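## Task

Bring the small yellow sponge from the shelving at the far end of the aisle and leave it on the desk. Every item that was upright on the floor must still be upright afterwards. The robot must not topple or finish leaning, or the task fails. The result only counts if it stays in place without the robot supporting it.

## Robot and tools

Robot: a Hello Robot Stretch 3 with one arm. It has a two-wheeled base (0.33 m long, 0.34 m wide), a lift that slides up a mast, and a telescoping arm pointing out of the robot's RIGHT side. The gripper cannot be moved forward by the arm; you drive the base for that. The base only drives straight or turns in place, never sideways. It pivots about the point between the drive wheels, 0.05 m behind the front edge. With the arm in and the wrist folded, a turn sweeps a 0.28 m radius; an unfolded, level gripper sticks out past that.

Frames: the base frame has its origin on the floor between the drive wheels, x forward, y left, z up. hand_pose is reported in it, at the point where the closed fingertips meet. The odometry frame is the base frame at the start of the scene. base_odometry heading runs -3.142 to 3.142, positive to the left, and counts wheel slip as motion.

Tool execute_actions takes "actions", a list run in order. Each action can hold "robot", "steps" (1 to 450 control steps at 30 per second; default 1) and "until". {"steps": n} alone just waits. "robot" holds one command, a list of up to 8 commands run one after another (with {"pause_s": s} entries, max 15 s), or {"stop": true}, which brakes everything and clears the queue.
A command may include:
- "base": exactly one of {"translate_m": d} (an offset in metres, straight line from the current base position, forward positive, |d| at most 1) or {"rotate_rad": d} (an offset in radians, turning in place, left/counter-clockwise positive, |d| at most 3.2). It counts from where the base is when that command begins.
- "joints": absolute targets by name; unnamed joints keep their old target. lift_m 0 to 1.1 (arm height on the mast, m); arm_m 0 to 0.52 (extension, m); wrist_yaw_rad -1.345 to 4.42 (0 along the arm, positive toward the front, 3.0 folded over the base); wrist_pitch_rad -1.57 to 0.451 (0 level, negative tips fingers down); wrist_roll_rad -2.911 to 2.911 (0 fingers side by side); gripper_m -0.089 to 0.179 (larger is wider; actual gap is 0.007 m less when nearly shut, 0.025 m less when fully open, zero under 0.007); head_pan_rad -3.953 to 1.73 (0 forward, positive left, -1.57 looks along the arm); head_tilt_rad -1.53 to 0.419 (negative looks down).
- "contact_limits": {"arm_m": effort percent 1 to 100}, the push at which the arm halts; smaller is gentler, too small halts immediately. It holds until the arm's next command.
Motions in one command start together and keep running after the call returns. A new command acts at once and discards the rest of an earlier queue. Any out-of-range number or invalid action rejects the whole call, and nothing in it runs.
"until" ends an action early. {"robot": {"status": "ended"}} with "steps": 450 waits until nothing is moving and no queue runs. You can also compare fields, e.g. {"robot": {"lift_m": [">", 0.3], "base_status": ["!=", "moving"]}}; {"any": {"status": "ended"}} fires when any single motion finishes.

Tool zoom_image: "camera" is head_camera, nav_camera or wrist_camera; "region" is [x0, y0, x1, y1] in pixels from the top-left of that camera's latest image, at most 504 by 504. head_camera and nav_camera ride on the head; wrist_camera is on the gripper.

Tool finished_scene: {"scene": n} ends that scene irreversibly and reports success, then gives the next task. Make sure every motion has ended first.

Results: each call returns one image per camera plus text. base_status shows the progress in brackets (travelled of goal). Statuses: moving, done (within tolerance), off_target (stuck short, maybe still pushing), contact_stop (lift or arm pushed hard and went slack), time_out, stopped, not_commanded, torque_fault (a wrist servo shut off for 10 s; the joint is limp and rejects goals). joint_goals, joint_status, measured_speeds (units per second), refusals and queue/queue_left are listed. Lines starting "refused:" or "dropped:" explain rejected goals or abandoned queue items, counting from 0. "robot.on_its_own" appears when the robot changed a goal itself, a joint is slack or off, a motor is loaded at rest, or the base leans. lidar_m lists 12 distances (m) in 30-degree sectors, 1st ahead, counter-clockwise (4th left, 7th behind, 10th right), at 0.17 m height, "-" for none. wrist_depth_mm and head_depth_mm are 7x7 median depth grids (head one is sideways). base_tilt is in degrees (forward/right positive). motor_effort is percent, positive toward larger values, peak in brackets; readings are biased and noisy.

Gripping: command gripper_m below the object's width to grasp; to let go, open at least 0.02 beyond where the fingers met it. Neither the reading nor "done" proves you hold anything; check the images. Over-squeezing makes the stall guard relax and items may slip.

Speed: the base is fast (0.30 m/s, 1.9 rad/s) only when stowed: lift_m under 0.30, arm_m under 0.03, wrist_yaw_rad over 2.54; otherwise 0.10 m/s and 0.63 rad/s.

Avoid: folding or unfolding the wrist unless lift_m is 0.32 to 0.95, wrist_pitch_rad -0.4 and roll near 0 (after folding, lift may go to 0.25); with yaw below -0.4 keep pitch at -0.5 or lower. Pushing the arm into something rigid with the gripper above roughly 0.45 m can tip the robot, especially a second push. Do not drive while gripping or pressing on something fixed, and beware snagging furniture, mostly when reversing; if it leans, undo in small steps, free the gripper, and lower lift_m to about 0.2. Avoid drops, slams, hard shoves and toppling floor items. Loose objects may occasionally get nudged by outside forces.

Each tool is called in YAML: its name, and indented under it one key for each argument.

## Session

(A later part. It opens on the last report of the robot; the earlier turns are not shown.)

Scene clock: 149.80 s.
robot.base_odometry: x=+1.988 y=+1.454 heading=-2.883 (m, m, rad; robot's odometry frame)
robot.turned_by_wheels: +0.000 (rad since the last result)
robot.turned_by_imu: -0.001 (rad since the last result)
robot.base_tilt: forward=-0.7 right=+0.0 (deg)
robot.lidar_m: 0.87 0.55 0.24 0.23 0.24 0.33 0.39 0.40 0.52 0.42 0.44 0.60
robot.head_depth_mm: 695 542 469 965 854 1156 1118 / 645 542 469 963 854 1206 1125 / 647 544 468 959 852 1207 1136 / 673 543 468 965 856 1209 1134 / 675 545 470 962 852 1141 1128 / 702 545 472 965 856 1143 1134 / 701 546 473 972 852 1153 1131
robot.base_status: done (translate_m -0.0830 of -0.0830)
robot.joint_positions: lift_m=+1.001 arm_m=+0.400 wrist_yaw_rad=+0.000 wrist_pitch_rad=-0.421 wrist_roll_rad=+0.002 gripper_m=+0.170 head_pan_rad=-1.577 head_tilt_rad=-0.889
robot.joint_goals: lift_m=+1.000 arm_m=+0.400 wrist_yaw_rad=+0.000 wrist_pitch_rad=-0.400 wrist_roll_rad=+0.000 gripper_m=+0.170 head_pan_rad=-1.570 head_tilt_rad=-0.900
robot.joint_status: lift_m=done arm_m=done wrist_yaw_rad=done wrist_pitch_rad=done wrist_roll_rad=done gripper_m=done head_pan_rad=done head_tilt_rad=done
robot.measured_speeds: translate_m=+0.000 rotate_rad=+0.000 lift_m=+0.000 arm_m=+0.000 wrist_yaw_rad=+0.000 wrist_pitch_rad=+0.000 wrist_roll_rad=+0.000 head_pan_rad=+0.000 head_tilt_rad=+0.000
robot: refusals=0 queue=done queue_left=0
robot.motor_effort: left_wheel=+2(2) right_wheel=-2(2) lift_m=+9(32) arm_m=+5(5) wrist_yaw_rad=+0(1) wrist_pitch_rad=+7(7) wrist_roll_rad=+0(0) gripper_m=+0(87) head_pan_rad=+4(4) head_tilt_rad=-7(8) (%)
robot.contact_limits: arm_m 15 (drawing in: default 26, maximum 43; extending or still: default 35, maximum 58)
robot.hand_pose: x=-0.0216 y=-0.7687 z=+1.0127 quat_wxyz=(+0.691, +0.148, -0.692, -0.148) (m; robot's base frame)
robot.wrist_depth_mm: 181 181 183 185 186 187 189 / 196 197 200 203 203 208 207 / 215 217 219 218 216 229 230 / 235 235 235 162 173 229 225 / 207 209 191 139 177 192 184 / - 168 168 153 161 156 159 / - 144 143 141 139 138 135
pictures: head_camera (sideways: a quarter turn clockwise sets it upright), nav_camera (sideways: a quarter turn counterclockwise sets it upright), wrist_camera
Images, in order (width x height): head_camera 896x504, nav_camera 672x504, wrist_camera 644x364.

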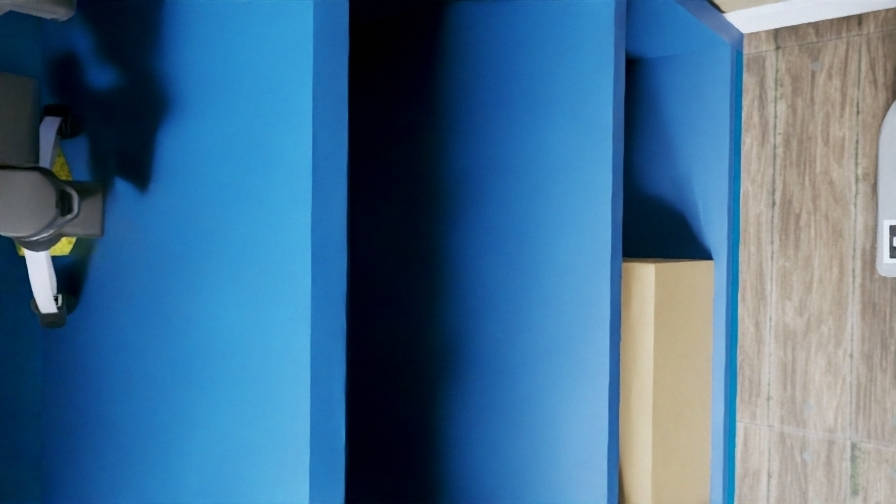

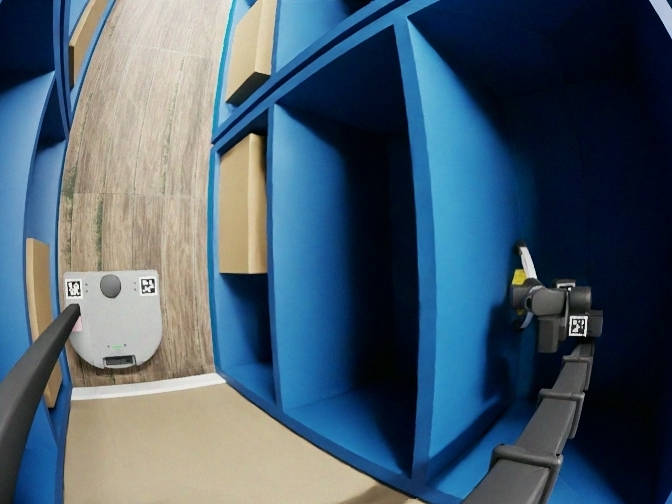

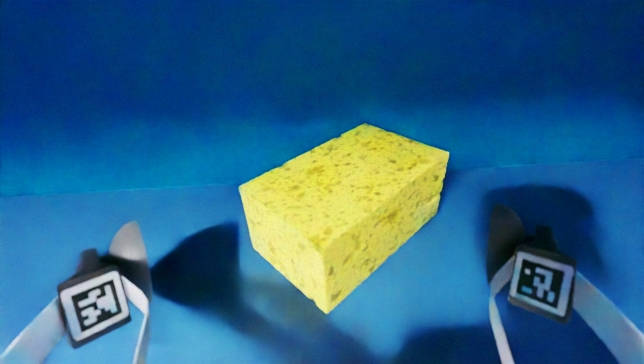

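execute_actions:
  actions:
    - {"robot":{"joints":{"gripper_m":0.08}},"steps":150,"until":{"robot":{"status":"ended"}}}

Scene clock: 151.30 s.
robot.base_odometry: x=+1.988 y=+1.454 heading=-2.884 (m, m, rad; robot's odometry frame)
robot.turned_by_wheels: +0.000 (rad since the last result)
robot.turned_by_imu: -0.001 (rad since the last result)
robot.base_tilt: forward=-0.7 right=+0.0 (deg)
robot.lidar_m: 0.87 0.54 0.24 0.23 0.24 0.33 0.39 0.40 0.52 0.42 0.44 0.60
robot.head_depth_mm: 697 541 467 963 851 1148 1109 / 672 542 469 965 855 1202 1129 / 644 543 468 960 852 1212 1139 / 671 544 469 966 855 1204 1130 / 700 544 470 972 854 1137 1137 / 701 546 471 968 853 1149 1128 / 702 547 473 965 859 1153 1131
robot.base_status: done (translate_m -0.0830 of -0.0830)
robot.joint_positions: lift_m=+1.001 arm_m=+0.400 wrist_yaw_rad=-0.007 wrist_pitch_rad=-0.409 wrist_roll_rad=+0.002 gripper_m=+0.080 head_pan_rad=-1.577 head_tilt_rad=-0.889
robot.joint_goals: lift_m=+1.000 arm_m=+0.400 wrist_yaw_rad=+0.000 wrist_pitch_rad=-0.400 wrist_roll_rad=+0.000 gripper_m=+0.080 head_pan_rad=-1.570 head_tilt_rad=-0.900
robot.joint_status: lift_m=done arm_m=done wrist_yaw_rad=done wrist_pitch_rad=done wrist_roll_rad=done gripper_m=done head_pan_rad=done head_tilt_rad=done
robot.measured_speeds: translate_m=+0.000 rotate_rad=+0.000 lift_m=+0.000 arm_m=+0.000 wrist_yaw_rad=+0.000 wrist_pitch_rad=+0.000 wrist_roll_rad=+0.000 head_pan_rad=+0.000 head_tilt_rad=+0.000
robot: refusals=0 queue=done queue_left=0
robot.motor_effort: left_wheel=+1(2) right_wheel=+1(2) lift_m=+10(9) arm_m=+5(5) wrist_yaw_rad=+5(5) wrist_pitch_rad=+3(7) wrist_roll_rad=+0(0) gripper_m=-3(85) head_pan_rad=+4(3) head_tilt_rad=-8(7) (%)
robot.contact_limits: arm_m 15 (drawing in: default 26, maximum 43; extending or still: default 35, maximum 58)
robot.hand_pose: x=-0.0231 y=-0.7701 z=+1.0153 quat_wxyz=(+0.692, +0.141, -0.693, -0.146) (m; robot's base frame)
robot.wrist_depth_mm: 177 179 183 184 187 189 190 / 194 196 199 201 202 206 209 / 212 216 218 218 220 228 231 / 236 237 234 168 180 237 230 / 213 210 169 141 167 192 187 / 174 175 167 154 161 162 158 / 150 149 146 143 142 139 138
pictures: head_camera (sideways: a quarter turn clockwise sets it upright), nav_camera (sideways: a quarter turn counterclockwise sets it upright), wrist_camera
Images, in order (width x height): head_camera 896x504, nav_camera 672x504, wrist_camera 644x364.

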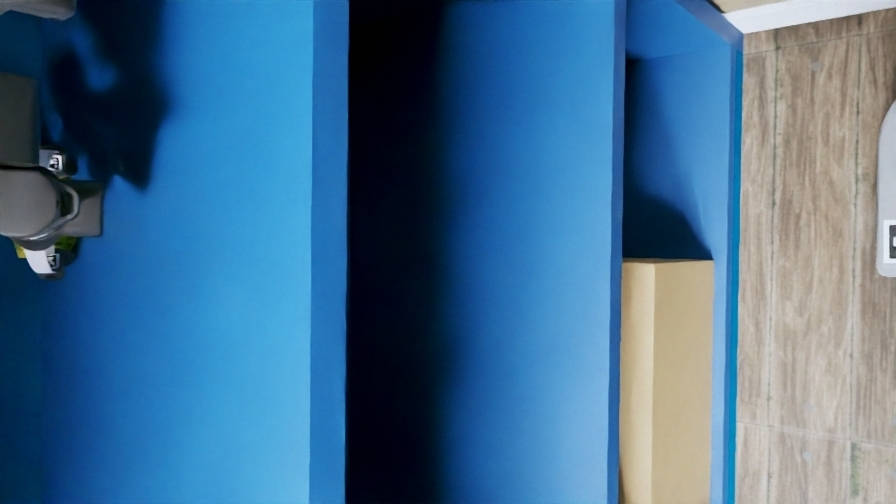

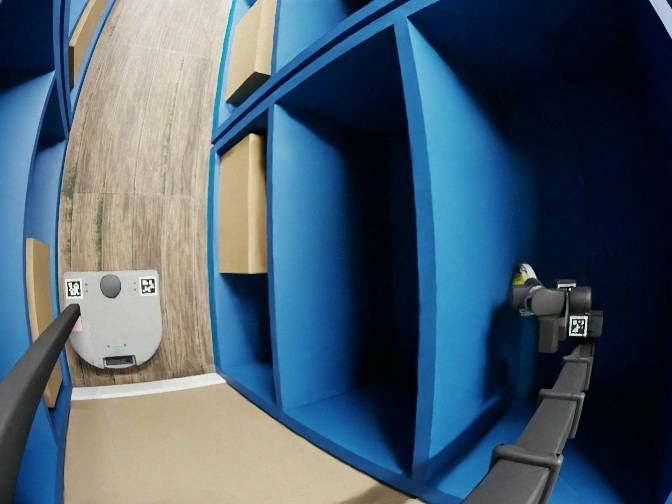

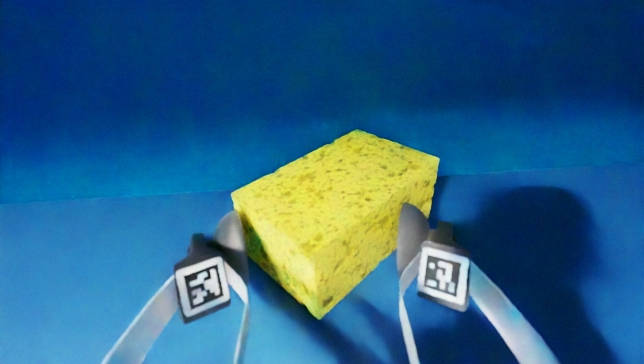

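execute_actions:
  actions:
    - {"robot":[{"joints":{"gripper_m":0.17}},{"joints":{"arm_m":0.44},"contact_limits":{"arm_m":15}}],"steps":200,"until":{"robot":{"status":"ended"}}}

Scene clock: 154.17 s.
robot.base_odometry: x=+1.988 y=+1.454 heading=-2.883 (m, m, rad; robot's odometry frame)
robot.turned_by_wheels: +0.000 (rad since the last result)
robot.turned_by_imu: +0.000 (rad since the last result)
robot.base_tilt: forward=-0.6 right=+0.0 (deg)
robot.lidar_m: 0.87 0.55 0.24 0.23 0.24 0.33 0.39 0.40 0.52 0.42 0.44 0.60
robot.head_depth_mm: 669 542 468 964 852 1155 1108 / 669 543 468 968 848 1211 1130 / 645 543 469 967 851 1208 1144 / 662 543 470 966 852 1206 1129 / 687 543 471 962 853 1140 1130 / 701 545 471 969 856 1150 1139 / 705 546 473 968 854 1159 1130
robot.base_status: done (translate_m -0.0830 of -0.0830)
robot.joint_positions: lift_m=+1.001 arm_m=+0.440 wrist_yaw_rad=+0.001 wrist_pitch_rad=-0.413 wrist_roll_rad=+0.002 gripper_m=+0.170 head_pan_rad=-1.577 head_tilt_rad=-0.889
robot.joint_goals: lift_m=+1.000 arm_m=+0.440 wrist_yaw_rad=+0.000 wrist_pitch_rad=-0.400 wrist_roll_rad=+0.000 gripper_m=+0.170 head_pan_rad=-1.570 head_tilt_rad=-0.900
robot.joint_status: lift_m=done arm_m=done wrist_yaw_rad=done wrist_pitch_rad=done wrist_roll_rad=done gripper_m=done head_pan_rad=done head_tilt_rad=done
robot.measured_speeds: translate_m=+0.000 rotate_rad=+0.000 lift_m=+0.000 arm_m=+0.000 wrist_yaw_rad=+0.000 wrist_pitch_rad=+0.000 wrist_roll_rad=+0.000 head_pan_rad=+0.000 head_tilt_rad=+0.000
robot: refusals=0 queue=done queue_left=0
robot.motor_effort: left_wheel=+3(2) right_wheel=-2(3) lift_m=+10(10) arm_m=+5(5) wrist_yaw_rad=+0(5) wrist_pitch_rad=+4(4) wrist_roll_rad=+0(0) gripper_m=+0(88) head_pan_rad=+4(4) head_tilt_rad=-7(6) (%)
robot.contact_limits: arm_m 15 (drawing in: default 26, maximum 43; extending or still: default 35, maximum 58)
robot.hand_pose: x=-0.0214 y=-0.8095 z=+1.0143 quat_wxyz=(+0.692, +0.145, -0.692, -0.145) (m; robot's base frame)
robot.wrist_depth_mm: 144 145 146 148 149 151 152 / 157 158 160 162 162 164 167 / 172 174 176 178 181 181 184 / 192 194 195 189 162 201 205 / 205 208 196 132 134 190 185 / - 170 157 112 131 158 161 / - 146 141 102 136 138 136
pictures: head_camera (sideways: a quarter turn clockwise sets it upright), nav_camera (sideways: a quarter turn counterclockwise sets it upright), wrist_camera
Images, in order (width x height): head_camera 896x504, nav_camera 672x504, wrist_camera 644x364.

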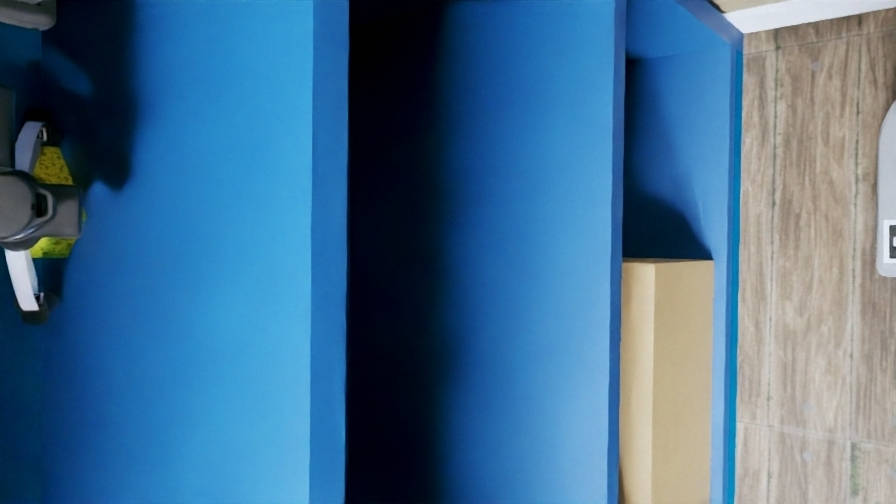

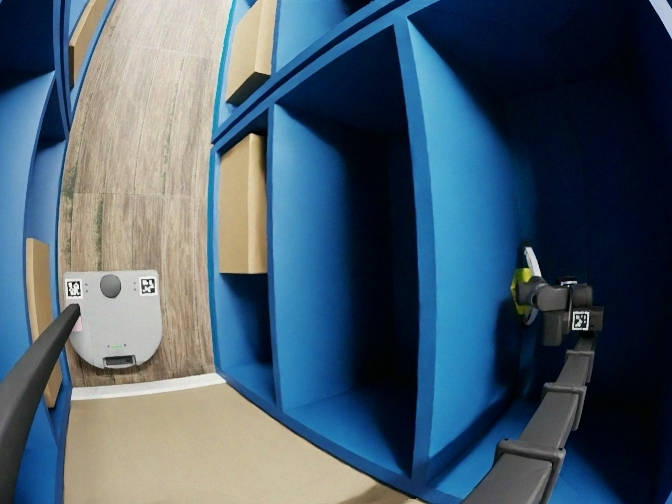

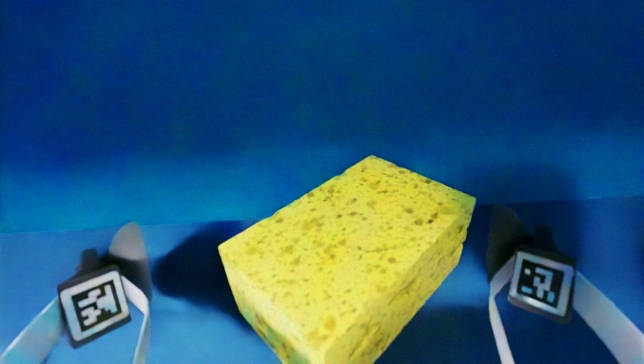

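execute_actions:
  actions:
    - {"robot":{"joints":{"gripper_m":0.07}},"steps":150,"until":{"robot":{"status":"ended"}}}

Scene clock: 155.73 s.
robot.base_odometry: x=+1.988 y=+1.454 heading=-2.884 (m, m, rad; robot's odometry frame)
robot.turned_by_wheels: +0.000 (rad since the last result)
robot.turned_by_imu: -0.001 (rad since the last result)
robot.base_tilt: forward=-0.6 right=-0.1 (deg)
robot.lidar_m: 0.87 0.55 0.24 0.23 0.24 0.33 0.39 0.40 0.52 0.42 0.43 0.60
robot.head_depth_mm: 670 542 468 965 850 1154 1110 / 699 544 470 965 847 1213 1133 / 647 544 469 965 852 1208 1142 / 651 544 471 962 851 1212 1138 / 701 544 472 971 852 1137 1129 / 705 546 473 969 853 1147 1129 / 706 548 473 968 858 1152 1135
robot.base_status: done (translate_m -0.0830 of -0.0830)
robot.joint_positions: lift_m=+1.001 arm_m=+0.440 wrist_yaw_rad=-0.008 wrist_pitch_rad=-0.415 wrist_roll_rad=+0.002 gripper_m=+0.071 head_pan_rad=-1.577 head_tilt_rad=-0.889
robot.joint_goals: lift_m=+1.000 arm_m=+0.440 wrist_yaw_rad=+0.000 wrist_pitch_rad=-0.400 wrist_roll_rad=+0.000 gripper_m=+0.070 head_pan_rad=-1.570 head_tilt_rad=-0.900
robot.joint_status: lift_m=done arm_m=done wrist_yaw_rad=done wrist_pitch_rad=done wrist_roll_rad=done gripper_m=done head_pan_rad=done head_tilt_rad=done
robot.measured_speeds: translate_m=+0.000 rotate_rad=+0.000 lift_m=+0.000 arm_m=+0.000 wrist_yaw_rad=+0.000 wrist_pitch_rad=+0.000 wrist_roll_rad=+0.000 head_pan_rad=+0.000 head_tilt_rad=+0.000
robot: refusals=0 queue=done queue_left=0
robot.motor_effort: left_wheel=+1(2) right_wheel=+1(2) lift_m=+10(10) arm_m=+5(5) wrist_yaw_rad=+6(5) wrist_pitch_rad=+5(5) wrist_roll_rad=+0(0) gripper_m=-15(92) head_pan_rad=+4(4) head_tilt_rad=-8(7) (%)
robot.contact_limits: arm_m 15 (drawing in: default 26, maximum 43; extending or still: default 35, maximum 58)
robot.hand_pose: x=-0.0233 y=-0.8093 z=+1.0139 quat_wxyz=(+0.691, +0.143, -0.693, -0.149) (m; robot's base frame)
robot.wrist_depth_mm: 144 145 147 149 150 152 155 / 157 158 160 163 164 167 168 / 173 174 176 180 181 184 187 / 191 192 195 166 170 205 207 / 205 206 141 133 136 191 187 / 174 174 117 112 145 165 158 / 149 146 138 102 140 138 137
pictures: head_camera (sideways: a quarter turn clockwise sets it upright), nav_camera (sideways: a quarter turn counterclockwise sets it upright), wrist_camera
Images, in order (width x height): head_camera 896x504, nav_camera 672x504, wrist_camera 644x364.

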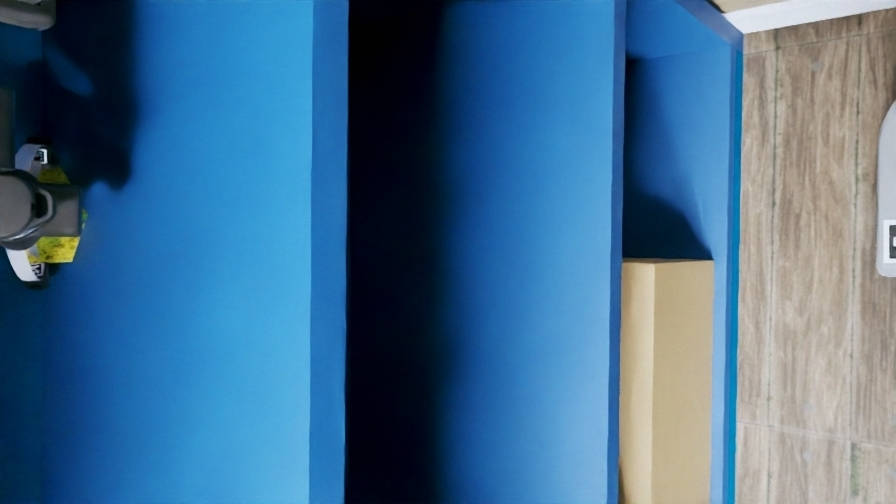

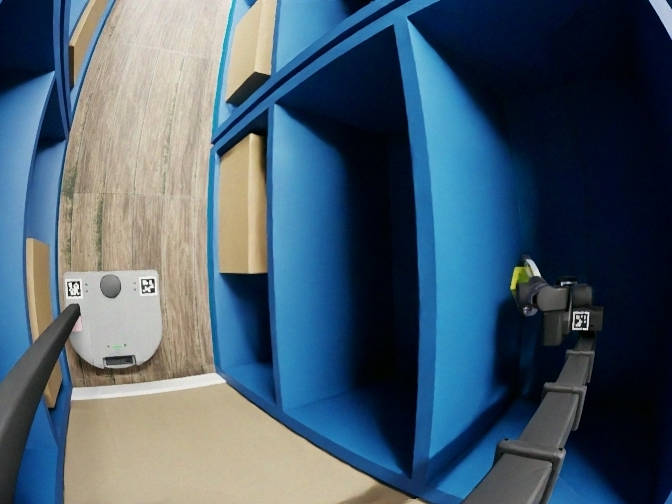

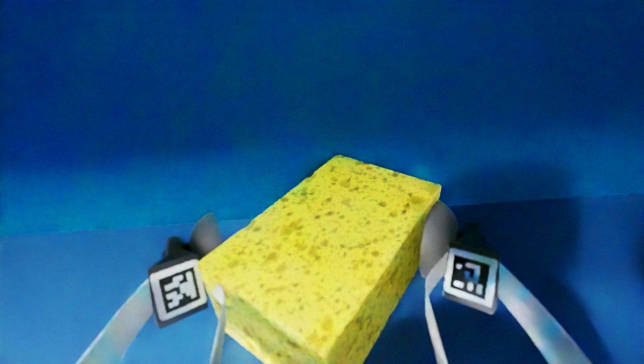

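execute_actions:
  actions:
    - {"robot":{"joints":{"lift_m":1.04}},"steps":120,"until":{"robot":{"status":"ended"}}}

Scene clock: 156.97 s.
robot.base_odometry: x=+1.988 y=+1.454 heading=-2.884 (m, m, rad; robot's odometry frame)
robot.turned_by_wheels: +0.000 (rad since the last result)
robot.turned_by_imu: +0.000 (rad since the last result)
robot.base_tilt: forward=-0.6 right=-0.1 (deg)
robot.lidar_m: 0.87 0.55 0.24 0.23 0.24 0.33 0.39 0.40 0.52 0.42 0.43 0.60
robot.head_depth_mm: 697 542 468 963 853 1147 1115 / 695 543 468 967 851 1209 1128 / 671 544 469 960 854 1213 1136 / 672 545 470 963 853 1205 1132 / 702 544 471 969 854 1138 1136 / 704 545 471 975 855 1151 1133 / 705 546 473 969 855 1162 1134
robot.base_status: done (translate_m -0.0830 of -0.0830)
robot.joint_positions: lift_m=+1.039 arm_m=+0.440 wrist_yaw_rad=-0.012 wrist_pitch_rad=-0.449 wrist_roll_rad=+0.002 gripper_m=+0.070 head_pan_rad=-1.577 head_tilt_rad=-0.889
robot.joint_goals: lift_m=+1.040 arm_m=+0.440 wrist_yaw_rad=+0.000 wrist_pitch_rad=-0.400 wrist_roll_rad=+0.000 gripper_m=+0.070 head_pan_rad=-1.570 head_tilt_rad=-0.900
robot.joint_status: lift_m=done arm_m=done wrist_yaw_rad=done wrist_pitch_rad=done wrist_roll_rad=done gripper_m=done head_pan_rad=done head_tilt_rad=done
robot.measured_speeds: translate_m=+0.000 rotate_rad=+0.000 lift_m=+0.000 arm_m=+0.000 wrist_yaw_rad=+0.000 wrist_pitch_rad=+0.000 wrist_roll_rad=+0.000 head_pan_rad=+0.000 head_tilt_rad=+0.000
robot: refusals=0 queue=done queue_left=0
robot.motor_effort: left_wheel=-1(1) right_wheel=+3(3) lift_m=+29(31) arm_m=+5(5) wrist_yaw_rad=+8(8) wrist_pitch_rad=+16(16) wrist_roll_rad=-1(0) gripper_m=-11(14) head_pan_rad=+3(4) head_tilt_rad=-7(8) (%)
robot.contact_limits: arm_m 15 (drawing in: default 26, maximum 43; extending or still: default 35, maximum 58)
robot.hand_pose: x=-0.0241 y=-0.8050 z=+1.0452 quat_wxyz=(+0.688, +0.153, -0.690, -0.162) (m; robot's base frame)
robot.wrist_depth_mm: 143 146 148 150 152 153 156 / 157 159 162 164 168 168 172 / 175 176 180 182 186 188 191 / 194 197 202 199 202 210 216 / 221 224 214 137 139 229 226 / 210 210 121 105 133 202 193 / 181 180 135 109 168 171 168
pictures: head_camera (sideways: a quarter turn clockwise sets it upright), nav_camera (sideways: a quarter turn counterclockwise sets it upright), wrist_camera
Images, in order (width x height): head_camera 896x504, nav_camera 672x504, wrist_camera 644x364.

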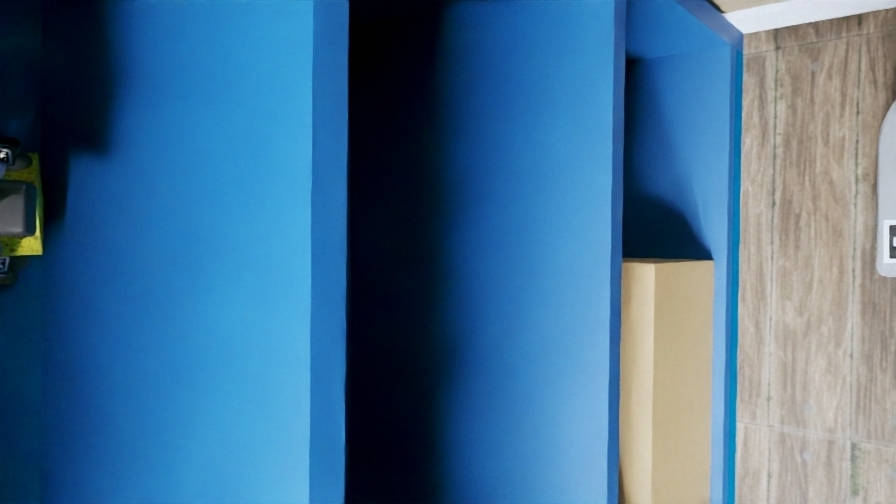

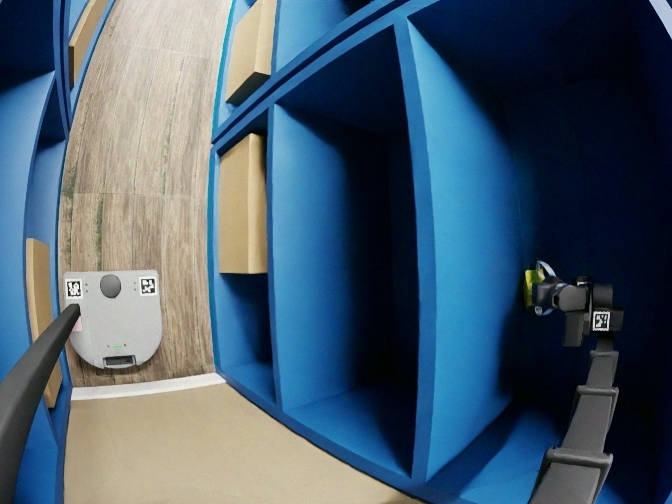

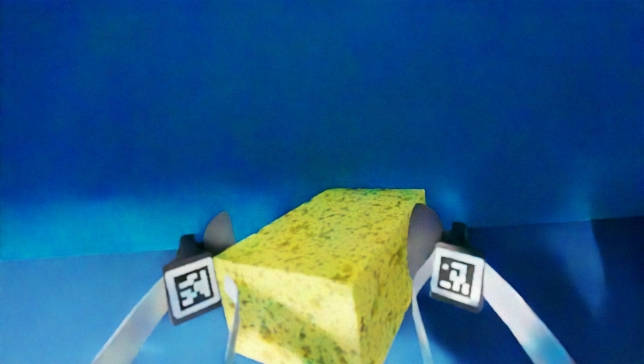

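execute_actions:
  actions:
    - {"robot":{"joints":{"arm_m":0.36},"contact_limits":{"arm_m":20}},"steps":150,"until":{"robot":{"status":"ended"}}}

Scene clock: 158.87 s.
robot.base_odometry: x=+1.988 y=+1.454 heading=-2.883 (m, m, rad; robot's odometry frame)
robot.turned_by_wheels: +0.000 (rad since the last result)
robot.turned_by_imu: +0.000 (rad since the last result)
robot.base_tilt: forward=-0.6 right=+0.0 (deg)
robot.lidar_m: 0.87 0.55 0.24 0.23 0.24 0.33 0.39 0.41 0.52 0.42 0.43 0.60
robot.head_depth_mm: 695 542 467 965 850 1150 1110 / 697 543 468 965 851 1214 1131 / 645 544 469 967 853 1210 1136 / 648 545 469 966 855 1205 1133 / 701 545 470 962 854 1139 1139 / 702 546 472 967 857 1147 1132 / 701 547 473 968 854 1156 1137
robot.base_status: done (translate_m -0.0830 of -0.0830)
robot.joint_positions: lift_m=+1.039 arm_m=+0.360 wrist_yaw_rad=-0.001 wrist_pitch_rad=-0.423 wrist_roll_rad=+0.002 gripper_m=+0.070 head_pan_rad=-1.577 head_tilt_rad=-0.889
robot.joint_goals: lift_m=+1.040 arm_m=+0.360 wrist_yaw_rad=+0.000 wrist_pitch_rad=-0.400 wrist_roll_rad=+0.000 gripper_m=+0.070 head_pan_rad=-1.570 head_tilt_rad=-0.900
robot.joint_status: lift_m=done arm_m=done wrist_yaw_rad=done wrist_pitch_rad=done wrist_roll_rad=done gripper_m=done head_pan_rad=done head_tilt_rad=done
robot.measured_speeds: translate_m=+0.000 rotate_rad=+0.000 lift_m=+0.000 arm_m=+0.000 wrist_yaw_rad=+0.000 wrist_pitch_rad=+0.000 wrist_roll_rad=+0.000 head_pan_rad=+0.000 head_tilt_rad=+0.000
robot: refusals=0 queue=done queue_left=0
robot.motor_effort: left_wheel=+1(1) right_wheel=-1(3) lift_m=+29(29) arm_m=-5(5) wrist_yaw_rad=+1(8) wrist_pitch_rad=+7(16) wrist_roll_rad=+0(0) gripper_m=-4(10) head_pan_rad=+4(4) head_tilt_rad=-8(7) (%)
robot.contact_limits: arm_m 20 (drawing in: default 26, maximum 43; extending or still: default 35, maximum 58)
robot.hand_pose: x=-0.0218 y=-0.7291 z=+1.0510 quat_wxyz=(+0.691, +0.148, -0.692, -0.149) (m; robot's base frame)
robot.wrist_depth_mm: 214 217 219 220 222 225 228 / 233 236 239 242 243 246 249 / 258 261 263 269 271 275 274 / 286 290 289 289 292 291 289 / 263 262 265 146 171 238 235 / 219 218 129 121 130 203 198 / 189 187 174 125 174 176 173
pictures: head_camera (sideways: a quarter turn clockwise sets it upright), nav_camera (sideways: a quarter turn counterclockwise sets it upright), wrist_camera
Images, in order (width x height): head_camera 896x504, nav_camera 672x504, wrist_camera 644x364.

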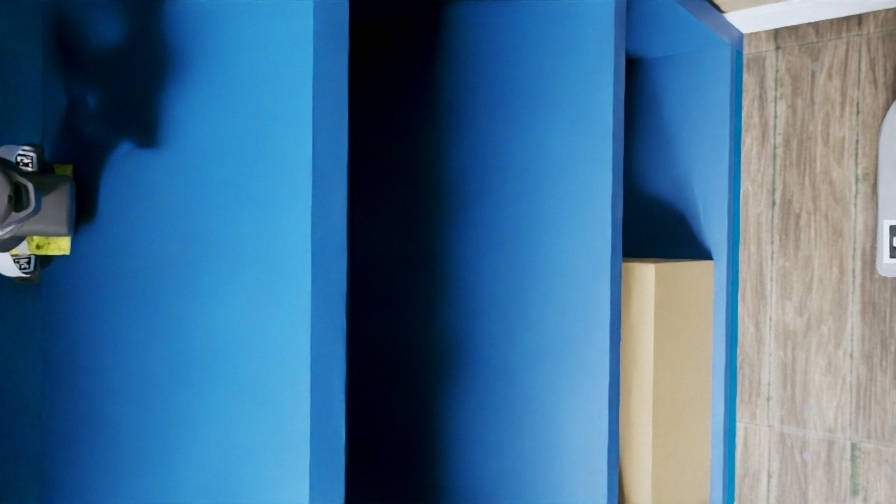

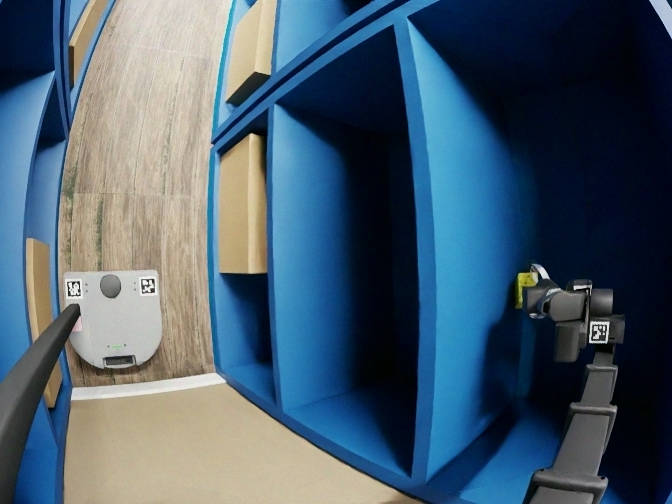

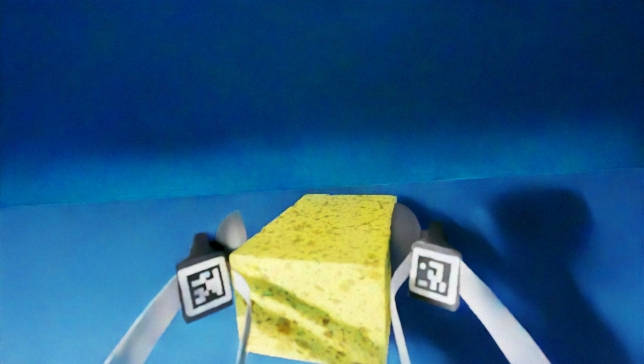

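execute_actions:
  actions:
    - {"robot":{"joints":{"gripper_m":0.05}},"steps":100,"until":{"robot":{"status":"ended"}}}
    - {"robot":{"joints":{"lift_m":1.07}},"steps":100,"until":{"robot":{"status":"ended"}}}

Scene clock: 160.57 s.
robot.base_odometry: x=+1.988 y=+1.454 heading=-2.883 (m, m, rad; robot's odometry frame)
robot.turned_by_wheels: +0.000 (rad since the last result)
robot.turned_by_imu: +0.000 (rad since the last result)
robot.base_tilt: forward=-0.6 right=-0.1 (deg)
robot.lidar_m: 0.87 0.55 0.24 0.23 0.24 0.33 0.39 0.40 0.52 0.42 0.44 0.60
robot.head_depth_mm: 694 542 468 963 848 1156 1120 / 696 543 468 967 851 1214 1135 / 673 544 469 965 850 1209 1141 / 671 544 469 967 854 1210 1138 / 702 543 471 966 854 1147 1135 / 702 546 471 971 855 1150 1131 / 703 545 473 968 857 1157 1137
robot.base_status: done (translate_m -0.0830 of -0.0830)
robot.joint_positions: lift_m=+1.069 arm_m=+0.360 wrist_yaw_rad=-0.001 wrist_pitch_rad=-0.422 wrist_roll_rad=+0.002 gripper_m=+0.050 head_pan_rad=-1.577 head_tilt_rad=-0.889
robot.joint_goals: lift_m=+1.070 arm_m=+0.360 wrist_yaw_rad=+0.000 wrist_pitch_rad=-0.400 wrist_roll_rad=+0.000 gripper_m=+0.050 head_pan_rad=-1.570 head_tilt_rad=-0.900
robot.joint_status: lift_m=done arm_m=done wrist_yaw_rad=done wrist_pitch_rad=done wrist_roll_rad=done gripper_m=done head_pan_rad=done head_tilt_rad=done
robot.measured_speeds: translate_m=+0.000 rotate_rad=+0.000 lift_m=+0.000 arm_m=+0.000 wrist_yaw_rad=+0.000 wrist_pitch_rad=+0.000 wrist_roll_rad=+0.000 head_pan_rad=+0.000 head_tilt_rad=+0.000
robot: refusals=0 queue=done queue_left=0
robot.motor_effort: left_wheel=+2(1) right_wheel=-1(1) lift_m=+29(24) arm_m=-5(5) wrist_yaw_rad=+2(2) wrist_pitch_rad=+7(7) wrist_roll_rad=+0(0) gripper_m=-9(76) head_pan_rad=+3(4) head_tilt_rad=-7(7) (%)
robot.contact_limits: arm_m 20 (drawing in: default 26, maximum 43; extending or still: default 35, maximum 58)
robot.hand_pose: x=-0.0218 y=-0.7292 z=+1.0811 quat_wxyz=(+0.691, +0.148, -0.692, -0.149) (m; robot's base frame)
robot.wrist_depth_mm: 216 216 218 221 223 224 228 / 233 237 237 241 242 249 248 / 255 262 261 266 267 272 278 / 285 291 292 290 300 306 308 / 305 306 309 146 171 283 277 / 256 257 128 120 127 238 233 / 220 219 204 125 204 205 204
pictures: head_camera (sideways: a quarter turn clockwise sets it upright), nav_camera (sideways: a quarter turn counterclockwise sets it upright), wrist_camera
Images, in order (width x height): head_camera 896x504, nav_camera 672x504, wrist_camera 644x364.

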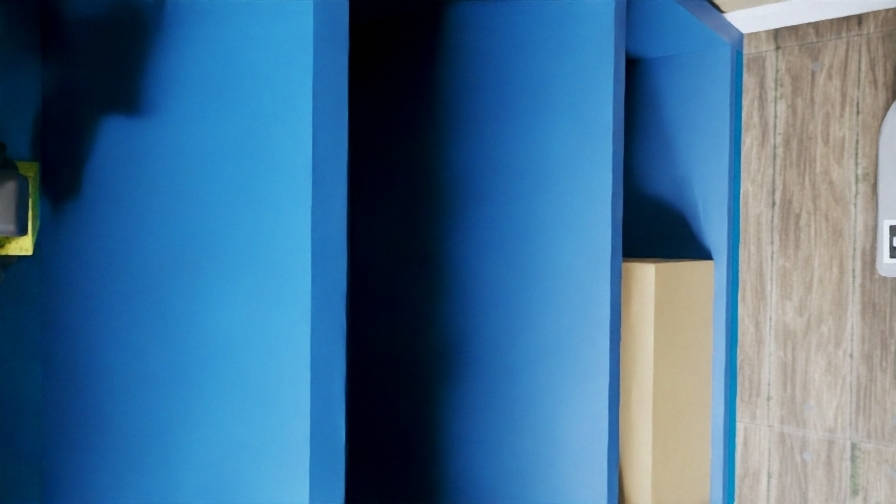

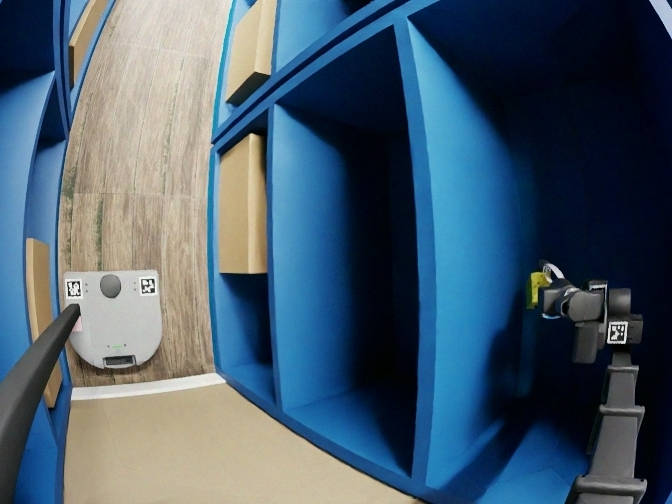

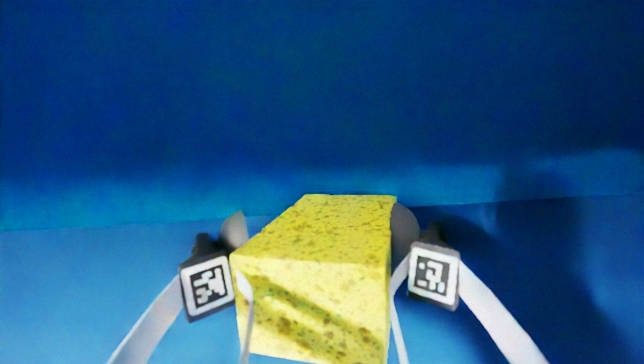

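execute_actions:
  actions:
    - {"robot":{"joints":{"arm_m":0.0,"head_tilt_rad":-0.6},"contact_limits":{"arm_m":26}},"steps":250,"until":{"robot":{"status":"ended"}}}
    - {"robot":{"base":{"translate_m":1.0}},"steps":450,"until":{"robot":{"status":"ended"}}}
    - {"robot":{"base":{"translate_m":0.35}},"steps":200,"until":{"robot":{"status":"ended"}}}

Scene clock: 182.33 s.
robot.base_odometry: x=+0.683 y=+1.110 heading=-2.884 (m, m, rad; robot's odometry frame)
robot.turned_by_wheels: -0.001 (rad since the last result)
robot.turned_by_imu: -0.863 (rad since the last result)
robot.base_tilt: forward=-0.6 right=-0.1 (deg)
robot.lidar_m: 0.35 0.33 2.90 0.55 0.55 0.48 0.54 1.12 0.39 0.21 0.17 0.17
robot.head_depth_mm: 457 - - - - - - / 492 - - - - - 740 / 529 - - - - - 708 / 569 - - - - - 704 / 469 - - - - 294 301 / 587 - - - - - 284 / 543 - - - - - -
robot.base_status: done (translate_m +0.3499 of +0.3500)
robot.joint_positions: lift_m=+1.070 arm_m=+0.002 wrist_yaw_rad=-0.483 wrist_pitch_rad=-0.431 wrist_roll_rad=+0.002 gripper_m=+0.050 head_pan_rad=-1.577 head_tilt_rad=-0.603
robot.joint_goals: lift_m=+1.070 arm_m=+0.000 wrist_yaw_rad=-0.464 wrist_pitch_rad=-0.400 wrist_roll_rad=+0.000 gripper_m=+0.050 head_pan_rad=-1.570 head_tilt_rad=-0.600
robot.joint_status: lift_m=done arm_m=done wrist_yaw_rad=done wrist_pitch_rad=done wrist_roll_rad=done gripper_m=done head_pan_rad=done head_tilt_rad=done
robot.measured_speeds: translate_m=+0.000 rotate_rad=+0.000 lift_m=+0.000 arm_m=+0.000 wrist_yaw_rad=+0.000 wrist_pitch_rad=+0.000 wrist_roll_rad=+0.000 head_pan_rad=+0.000 head_tilt_rad=+0.000
robot: refusals=0 queue=done queue_left=0
robot.on_its_own: wrist_yaw_rad is held at -0.464, not at your +0.000, by its stall guard, which is not easing now; wrist_yaw_rad is at rest, and its effort (+13) is outside its rest range (-12 to +12)
robot.motor_effort: left_wheel=-1(8) right_wheel=+18(44) lift_m=+27(29) arm_m=+0(3) wrist_yaw_rad=+13(52) wrist_pitch_rad=+10(34) wrist_roll_rad=+0(4) gripper_m=+6(20) head_pan_rad=+4(3) head_tilt_rad=+1(30) (%)
robot.contact_limits: arm_m 26 (drawing in: default 26, maximum 43; extending or still: default 35, maximum 58)
robot.hand_pose: x=-0.1250 y=-0.3440 z=+1.0792 quat_wxyz=(+0.634, -0.018, -0.707, -0.313) (m; robot's base frame)
robot.wrist_depth_mm: - 87 138 306 - - - / - 89 141 331 - - - / - 90 145 365 - - - / - 92 149 371 - - - / - 93 139 317 - - 924 / - 95 131 523 - - - / - 91 175 636 - - -
pictures: head_camera (sideways: a quarter turn clockwise sets it upright), nav_camera (sideways: a quarter turn counterclockwise sets it upright), wrist_camera
Images, in order (width x height): head_camera 896x504, nav_camera 672x504, wrist_camera 644x364.

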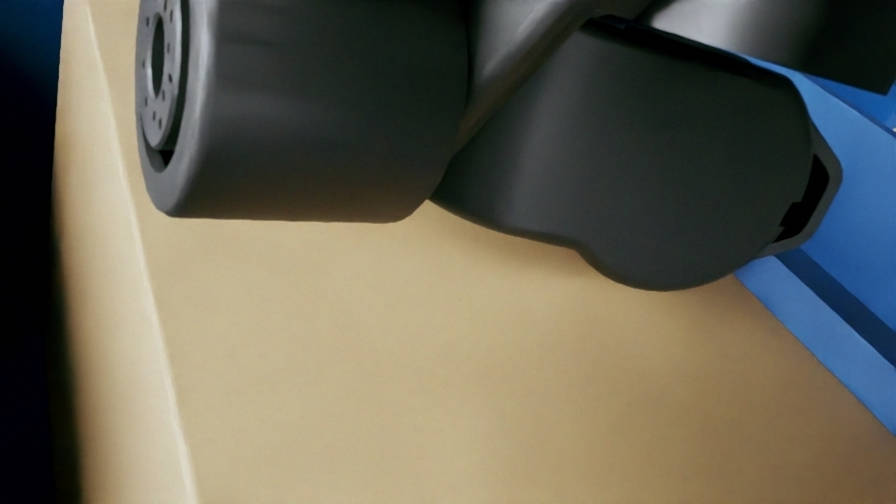

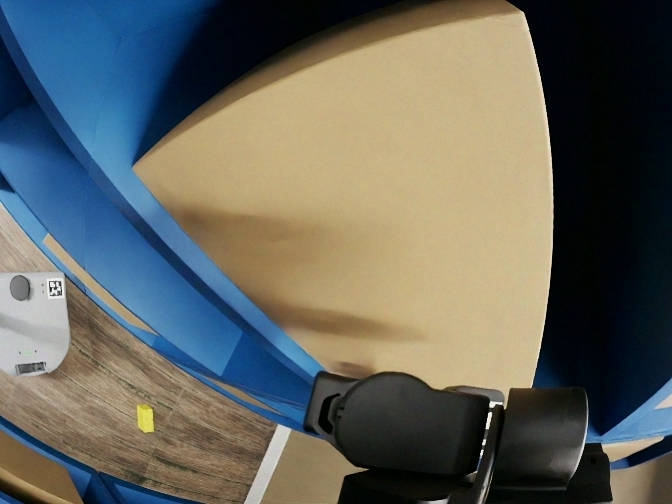

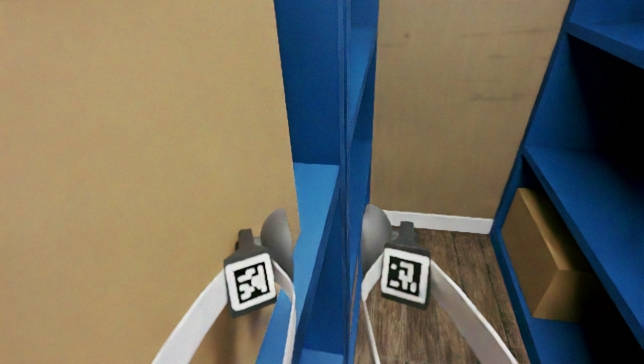

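execute_actions:
  actions: []

Scene clock: 183.40 s.
robot.base_odometry: x=+0.683 y=+1.110 heading=-2.884 (m, m, rad; robot's odometry frame)
robot.turned_by_wheels: +0.000 (rad since the last result)
robot.turned_by_imu: +0.000 (rad since the last result)
robot.base_tilt: forward=-0.6 right=-0.1 (deg)
robot.lidar_m: 0.35 0.33 2.90 0.55 0.55 0.48 0.54 1.12 0.39 0.21 0.17 0.17
robot.head_depth_mm: 457 - - - - - - / 490 - - - - - 743 / 526 - - - - - 704 / 569 - - - - - 707 / 470 - - - - 295 300 / 588 - - - - - 284 / 544 - - - - - -
robot.base_status: done (translate_m +0.3499 of +0.3500)
robot.joint_positions: lift_m=+1.070 arm_m=+0.002 wrist_yaw_rad=-0.483 wrist_pitch_rad=-0.431 wrist_roll_rad=+0.002 gripper_m=+0.050 head_pan_rad=-1.577 head_tilt_rad=-0.603
robot.joint_goals: lift_m=+1.070 arm_m=+0.000 wrist_yaw_rad=-0.464 wrist_pitch_rad=-0.400 wrist_roll_rad=+0.000 gripper_m=+0.050 head_pan_rad=-1.570 head_tilt_rad=-0.600
robot.joint_status: lift_m=done arm_m=done wrist_yaw_rad=done wrist_pitch_rad=done wrist_roll_rad=done gripper_m=done head_pan_rad=done head_tilt_rad=done
robot.measured_speeds: translate_m=+0.000 rotate_rad=+0.000 lift_m=+0.000 arm_m=+0.000 wrist_yaw_rad=+0.000 wrist_pitch_rad=+0.000 wrist_roll_rad=+0.000 head_pan_rad=+0.000 head_tilt_rad=+0.000
robot: refusals=0 queue=done queue_left=0
robot.on_its_own: wrist_yaw_rad is held at -0.464, not at your +0.000, by its stall guard, which is not easing now; wrist_yaw_rad is at rest, and its effort (+13) is outside its rest range (-12 to +12)
robot.motor_effort: left_wheel=-1(1) right_wheel=+18(18) lift_m=+28(27) arm_m=+0(0) wrist_yaw_rad=+13(13) wrist_pitch_rad=+10(10) wrist_roll_rad=+0(0) gripper_m=+6(6) head_pan_rad=+3(4) head_tilt_rad=+2(2) (%)
robot.contact_limits: arm_m 26 (drawing in: default 26, maximum 43; extending or still: default 35, maximum 58)
robot.hand_pose: x=-0.1250 y=-0.3440 z=+1.0792 quat_wxyz=(+0.634, -0.018, -0.707, -0.313) (m; robot's base frame)
robot.wrist_depth_mm: - 87 138 306 - - 979 / - 89 141 329 - - - / - 90 144 367 - - - / - 92 149 373 - - - / - 93 140 316 - - 904 / - 95 130 518 - - - / - 91 175 631 - - -
pictures: head_camera (sideways: a quarter turn clockwise sets it upright), nav_camera (sideways: a quarter turn counterclockwise sets it upright), wrist_camera
Images, in order (width x height): head_camera 896x504, nav_camera 672x504, wrist_camera 644x364.

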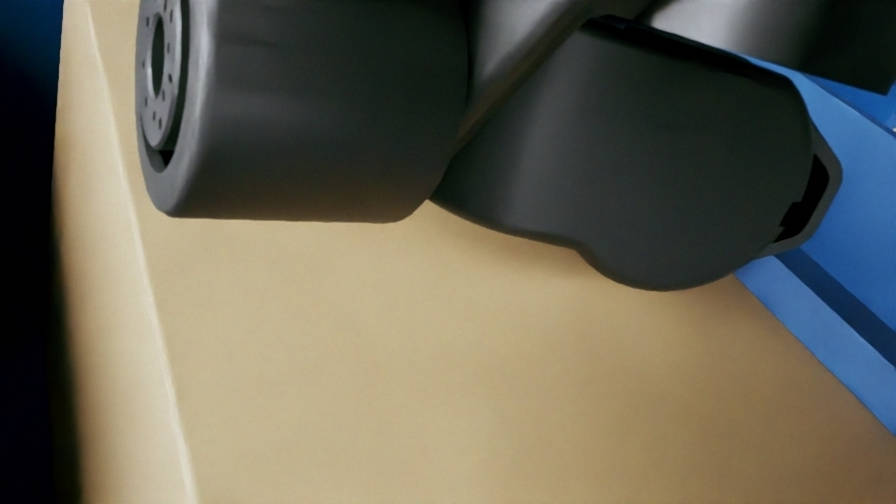

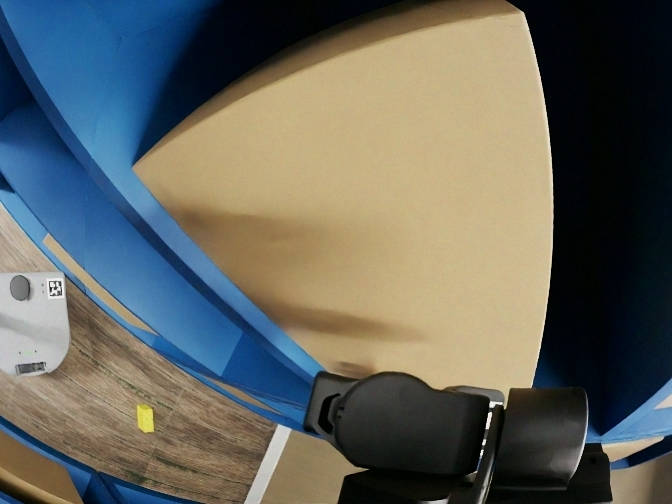

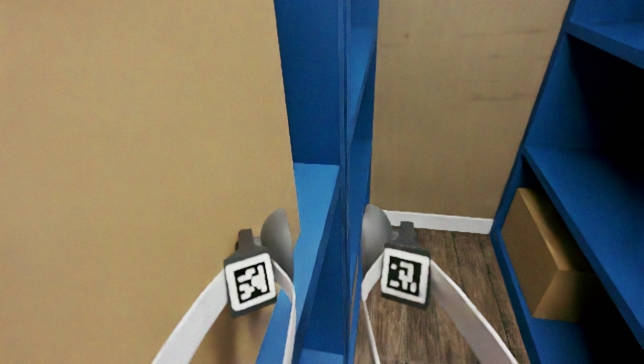

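execute_actions:
  actions:
    - {"robot":{"base":{"translate_m":-0.08}},"steps":200,"until":{"robot":{"status":"ended"}}}

Scene clock: 185.73 s.
robot.base_odometry: x=+0.760 y=+1.130 heading=-2.883 (m, m, rad; robot's odometry frame)
robot.turned_by_wheels: +0.001 (rad since the last result)
robot.turned_by_imu: +0.001 (rad since the last result)
robot.base_tilt: forward=-0.6 right=-0.1 (deg)
robot.lidar_m: 0.42 0.41 2.93 0.53 0.42 0.42 0.47 1.05 0.54 0.28 0.23 0.23
robot.head_depth_mm: 432 - - - - - - / 448 - - - - - 1131 / 360 - - - - - 1022 / 513 291 315 354 391 - 728 / 557 - 289 311 352 372 736 / 465 - - 288 308 338 722 / 465 - - - 287 305 314
robot.base_status: done (translate_m -0.0800 of -0.0800)
robot.joint_positions: lift_m=+1.070 arm_m=+0.002 wrist_yaw_rad=-0.466 wrist_pitch_rad=-0.422 wrist_roll_rad=+0.002 gripper_m=+0.050 head_pan_rad=-1.577 head_tilt_rad=-0.603
robot.joint_goals: lift_m=+1.070 arm_m=+0.000 wrist_yaw_rad=-0.464 wrist_pitch_rad=-0.400 wrist_roll_rad=+0.000 gripper_m=+0.050 head_pan_rad=-1.570 head_tilt_rad=-0.600
robot.joint_status: lift_m=done arm_m=done wrist_yaw_rad=done wrist_pitch_rad=done wrist_roll_rad=done gripper_m=done head_pan_rad=done head_tilt_rad=done
robot.measured_speeds: translate_m=+0.000 rotate_rad=+0.000 lift_m=+0.000 arm_m=+0.000 wrist_yaw_rad=+0.000 wrist_pitch_rad=+0.000 wrist_roll_rad=+0.000 head_pan_rad=+0.000 head_tilt_rad=+0.000
robot: refusals=0 queue=done queue_left=0
robot.on_its_own: wrist_yaw_rad is held at -0.464, not at your +0.000, by its stall guard, which is not easing now
robot.motor_effort: left_wheel=+1(3) right_wheel=-1(20) lift_m=+28(28) arm_m=+0(0) wrist_yaw_rad=+2(13) wrist_pitch_rad=+7(10) wrist_roll_rad=+0(0) gripper_m=+0(6) head_pan_rad=+3(4) head_tilt_rad=+2(2) (%)
robot.contact_limits: arm_m 26 (drawing in: default 26, maximum 43; extending or still: default 35, maximum 58)
robot.hand_pose: x=-0.1222 y=-0.3468 z=+1.0813 quat_wxyz=(+0.638, -0.016, -0.707, -0.304) (m; robot's base frame)
robot.wrist_depth_mm: 125 158 264 - - - 942 / 127 159 290 711 - - - / 128 163 324 540 - - - / 130 165 354 - - - - / 132 169 295 906 - - 939 / 134 170 - 788 - - 788 / 136 164 239 678 - - -
pictures: head_camera (sideways: a quarter turn clockwise sets it upright), nav_camera (sideways: a quarter turn counterclockwise sets it upright), wrist_camera
Images, in order (width x height): head_camera 896x504, nav_camera 672x504, wrist_camera 644x364.

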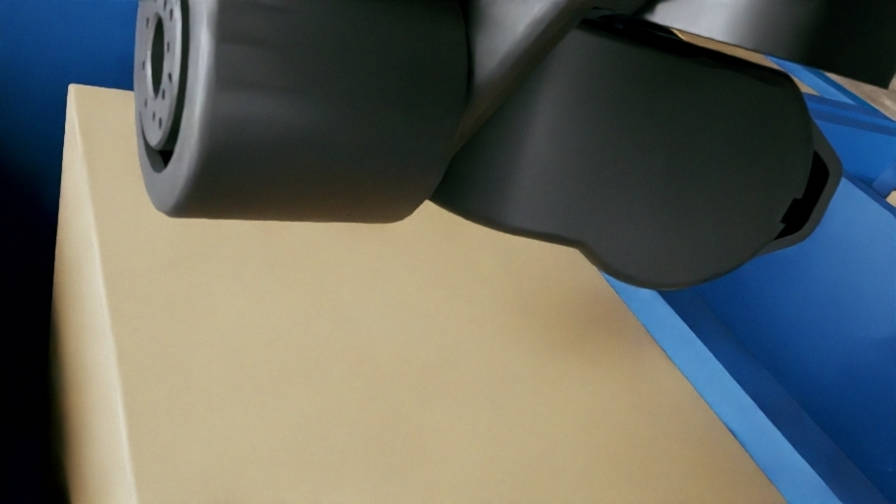

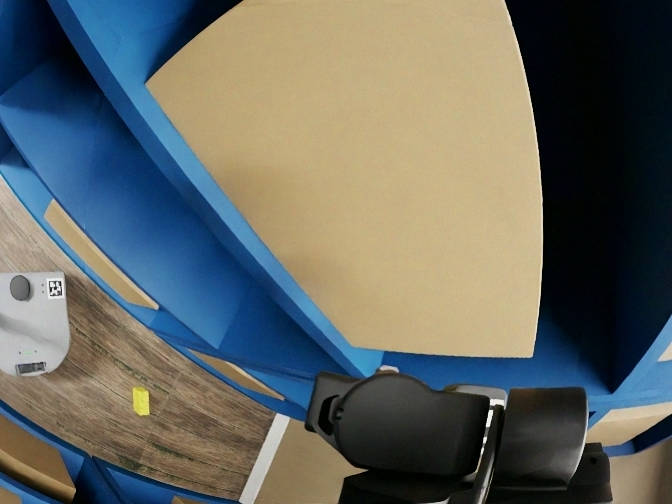

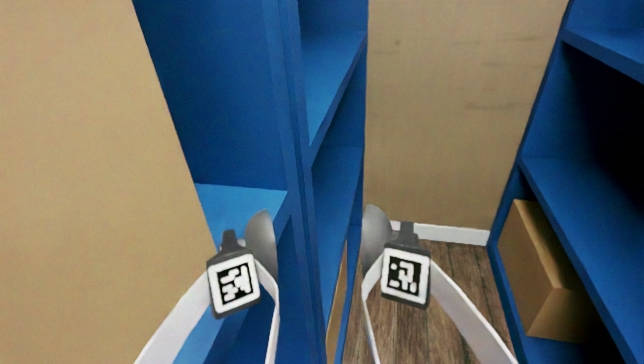

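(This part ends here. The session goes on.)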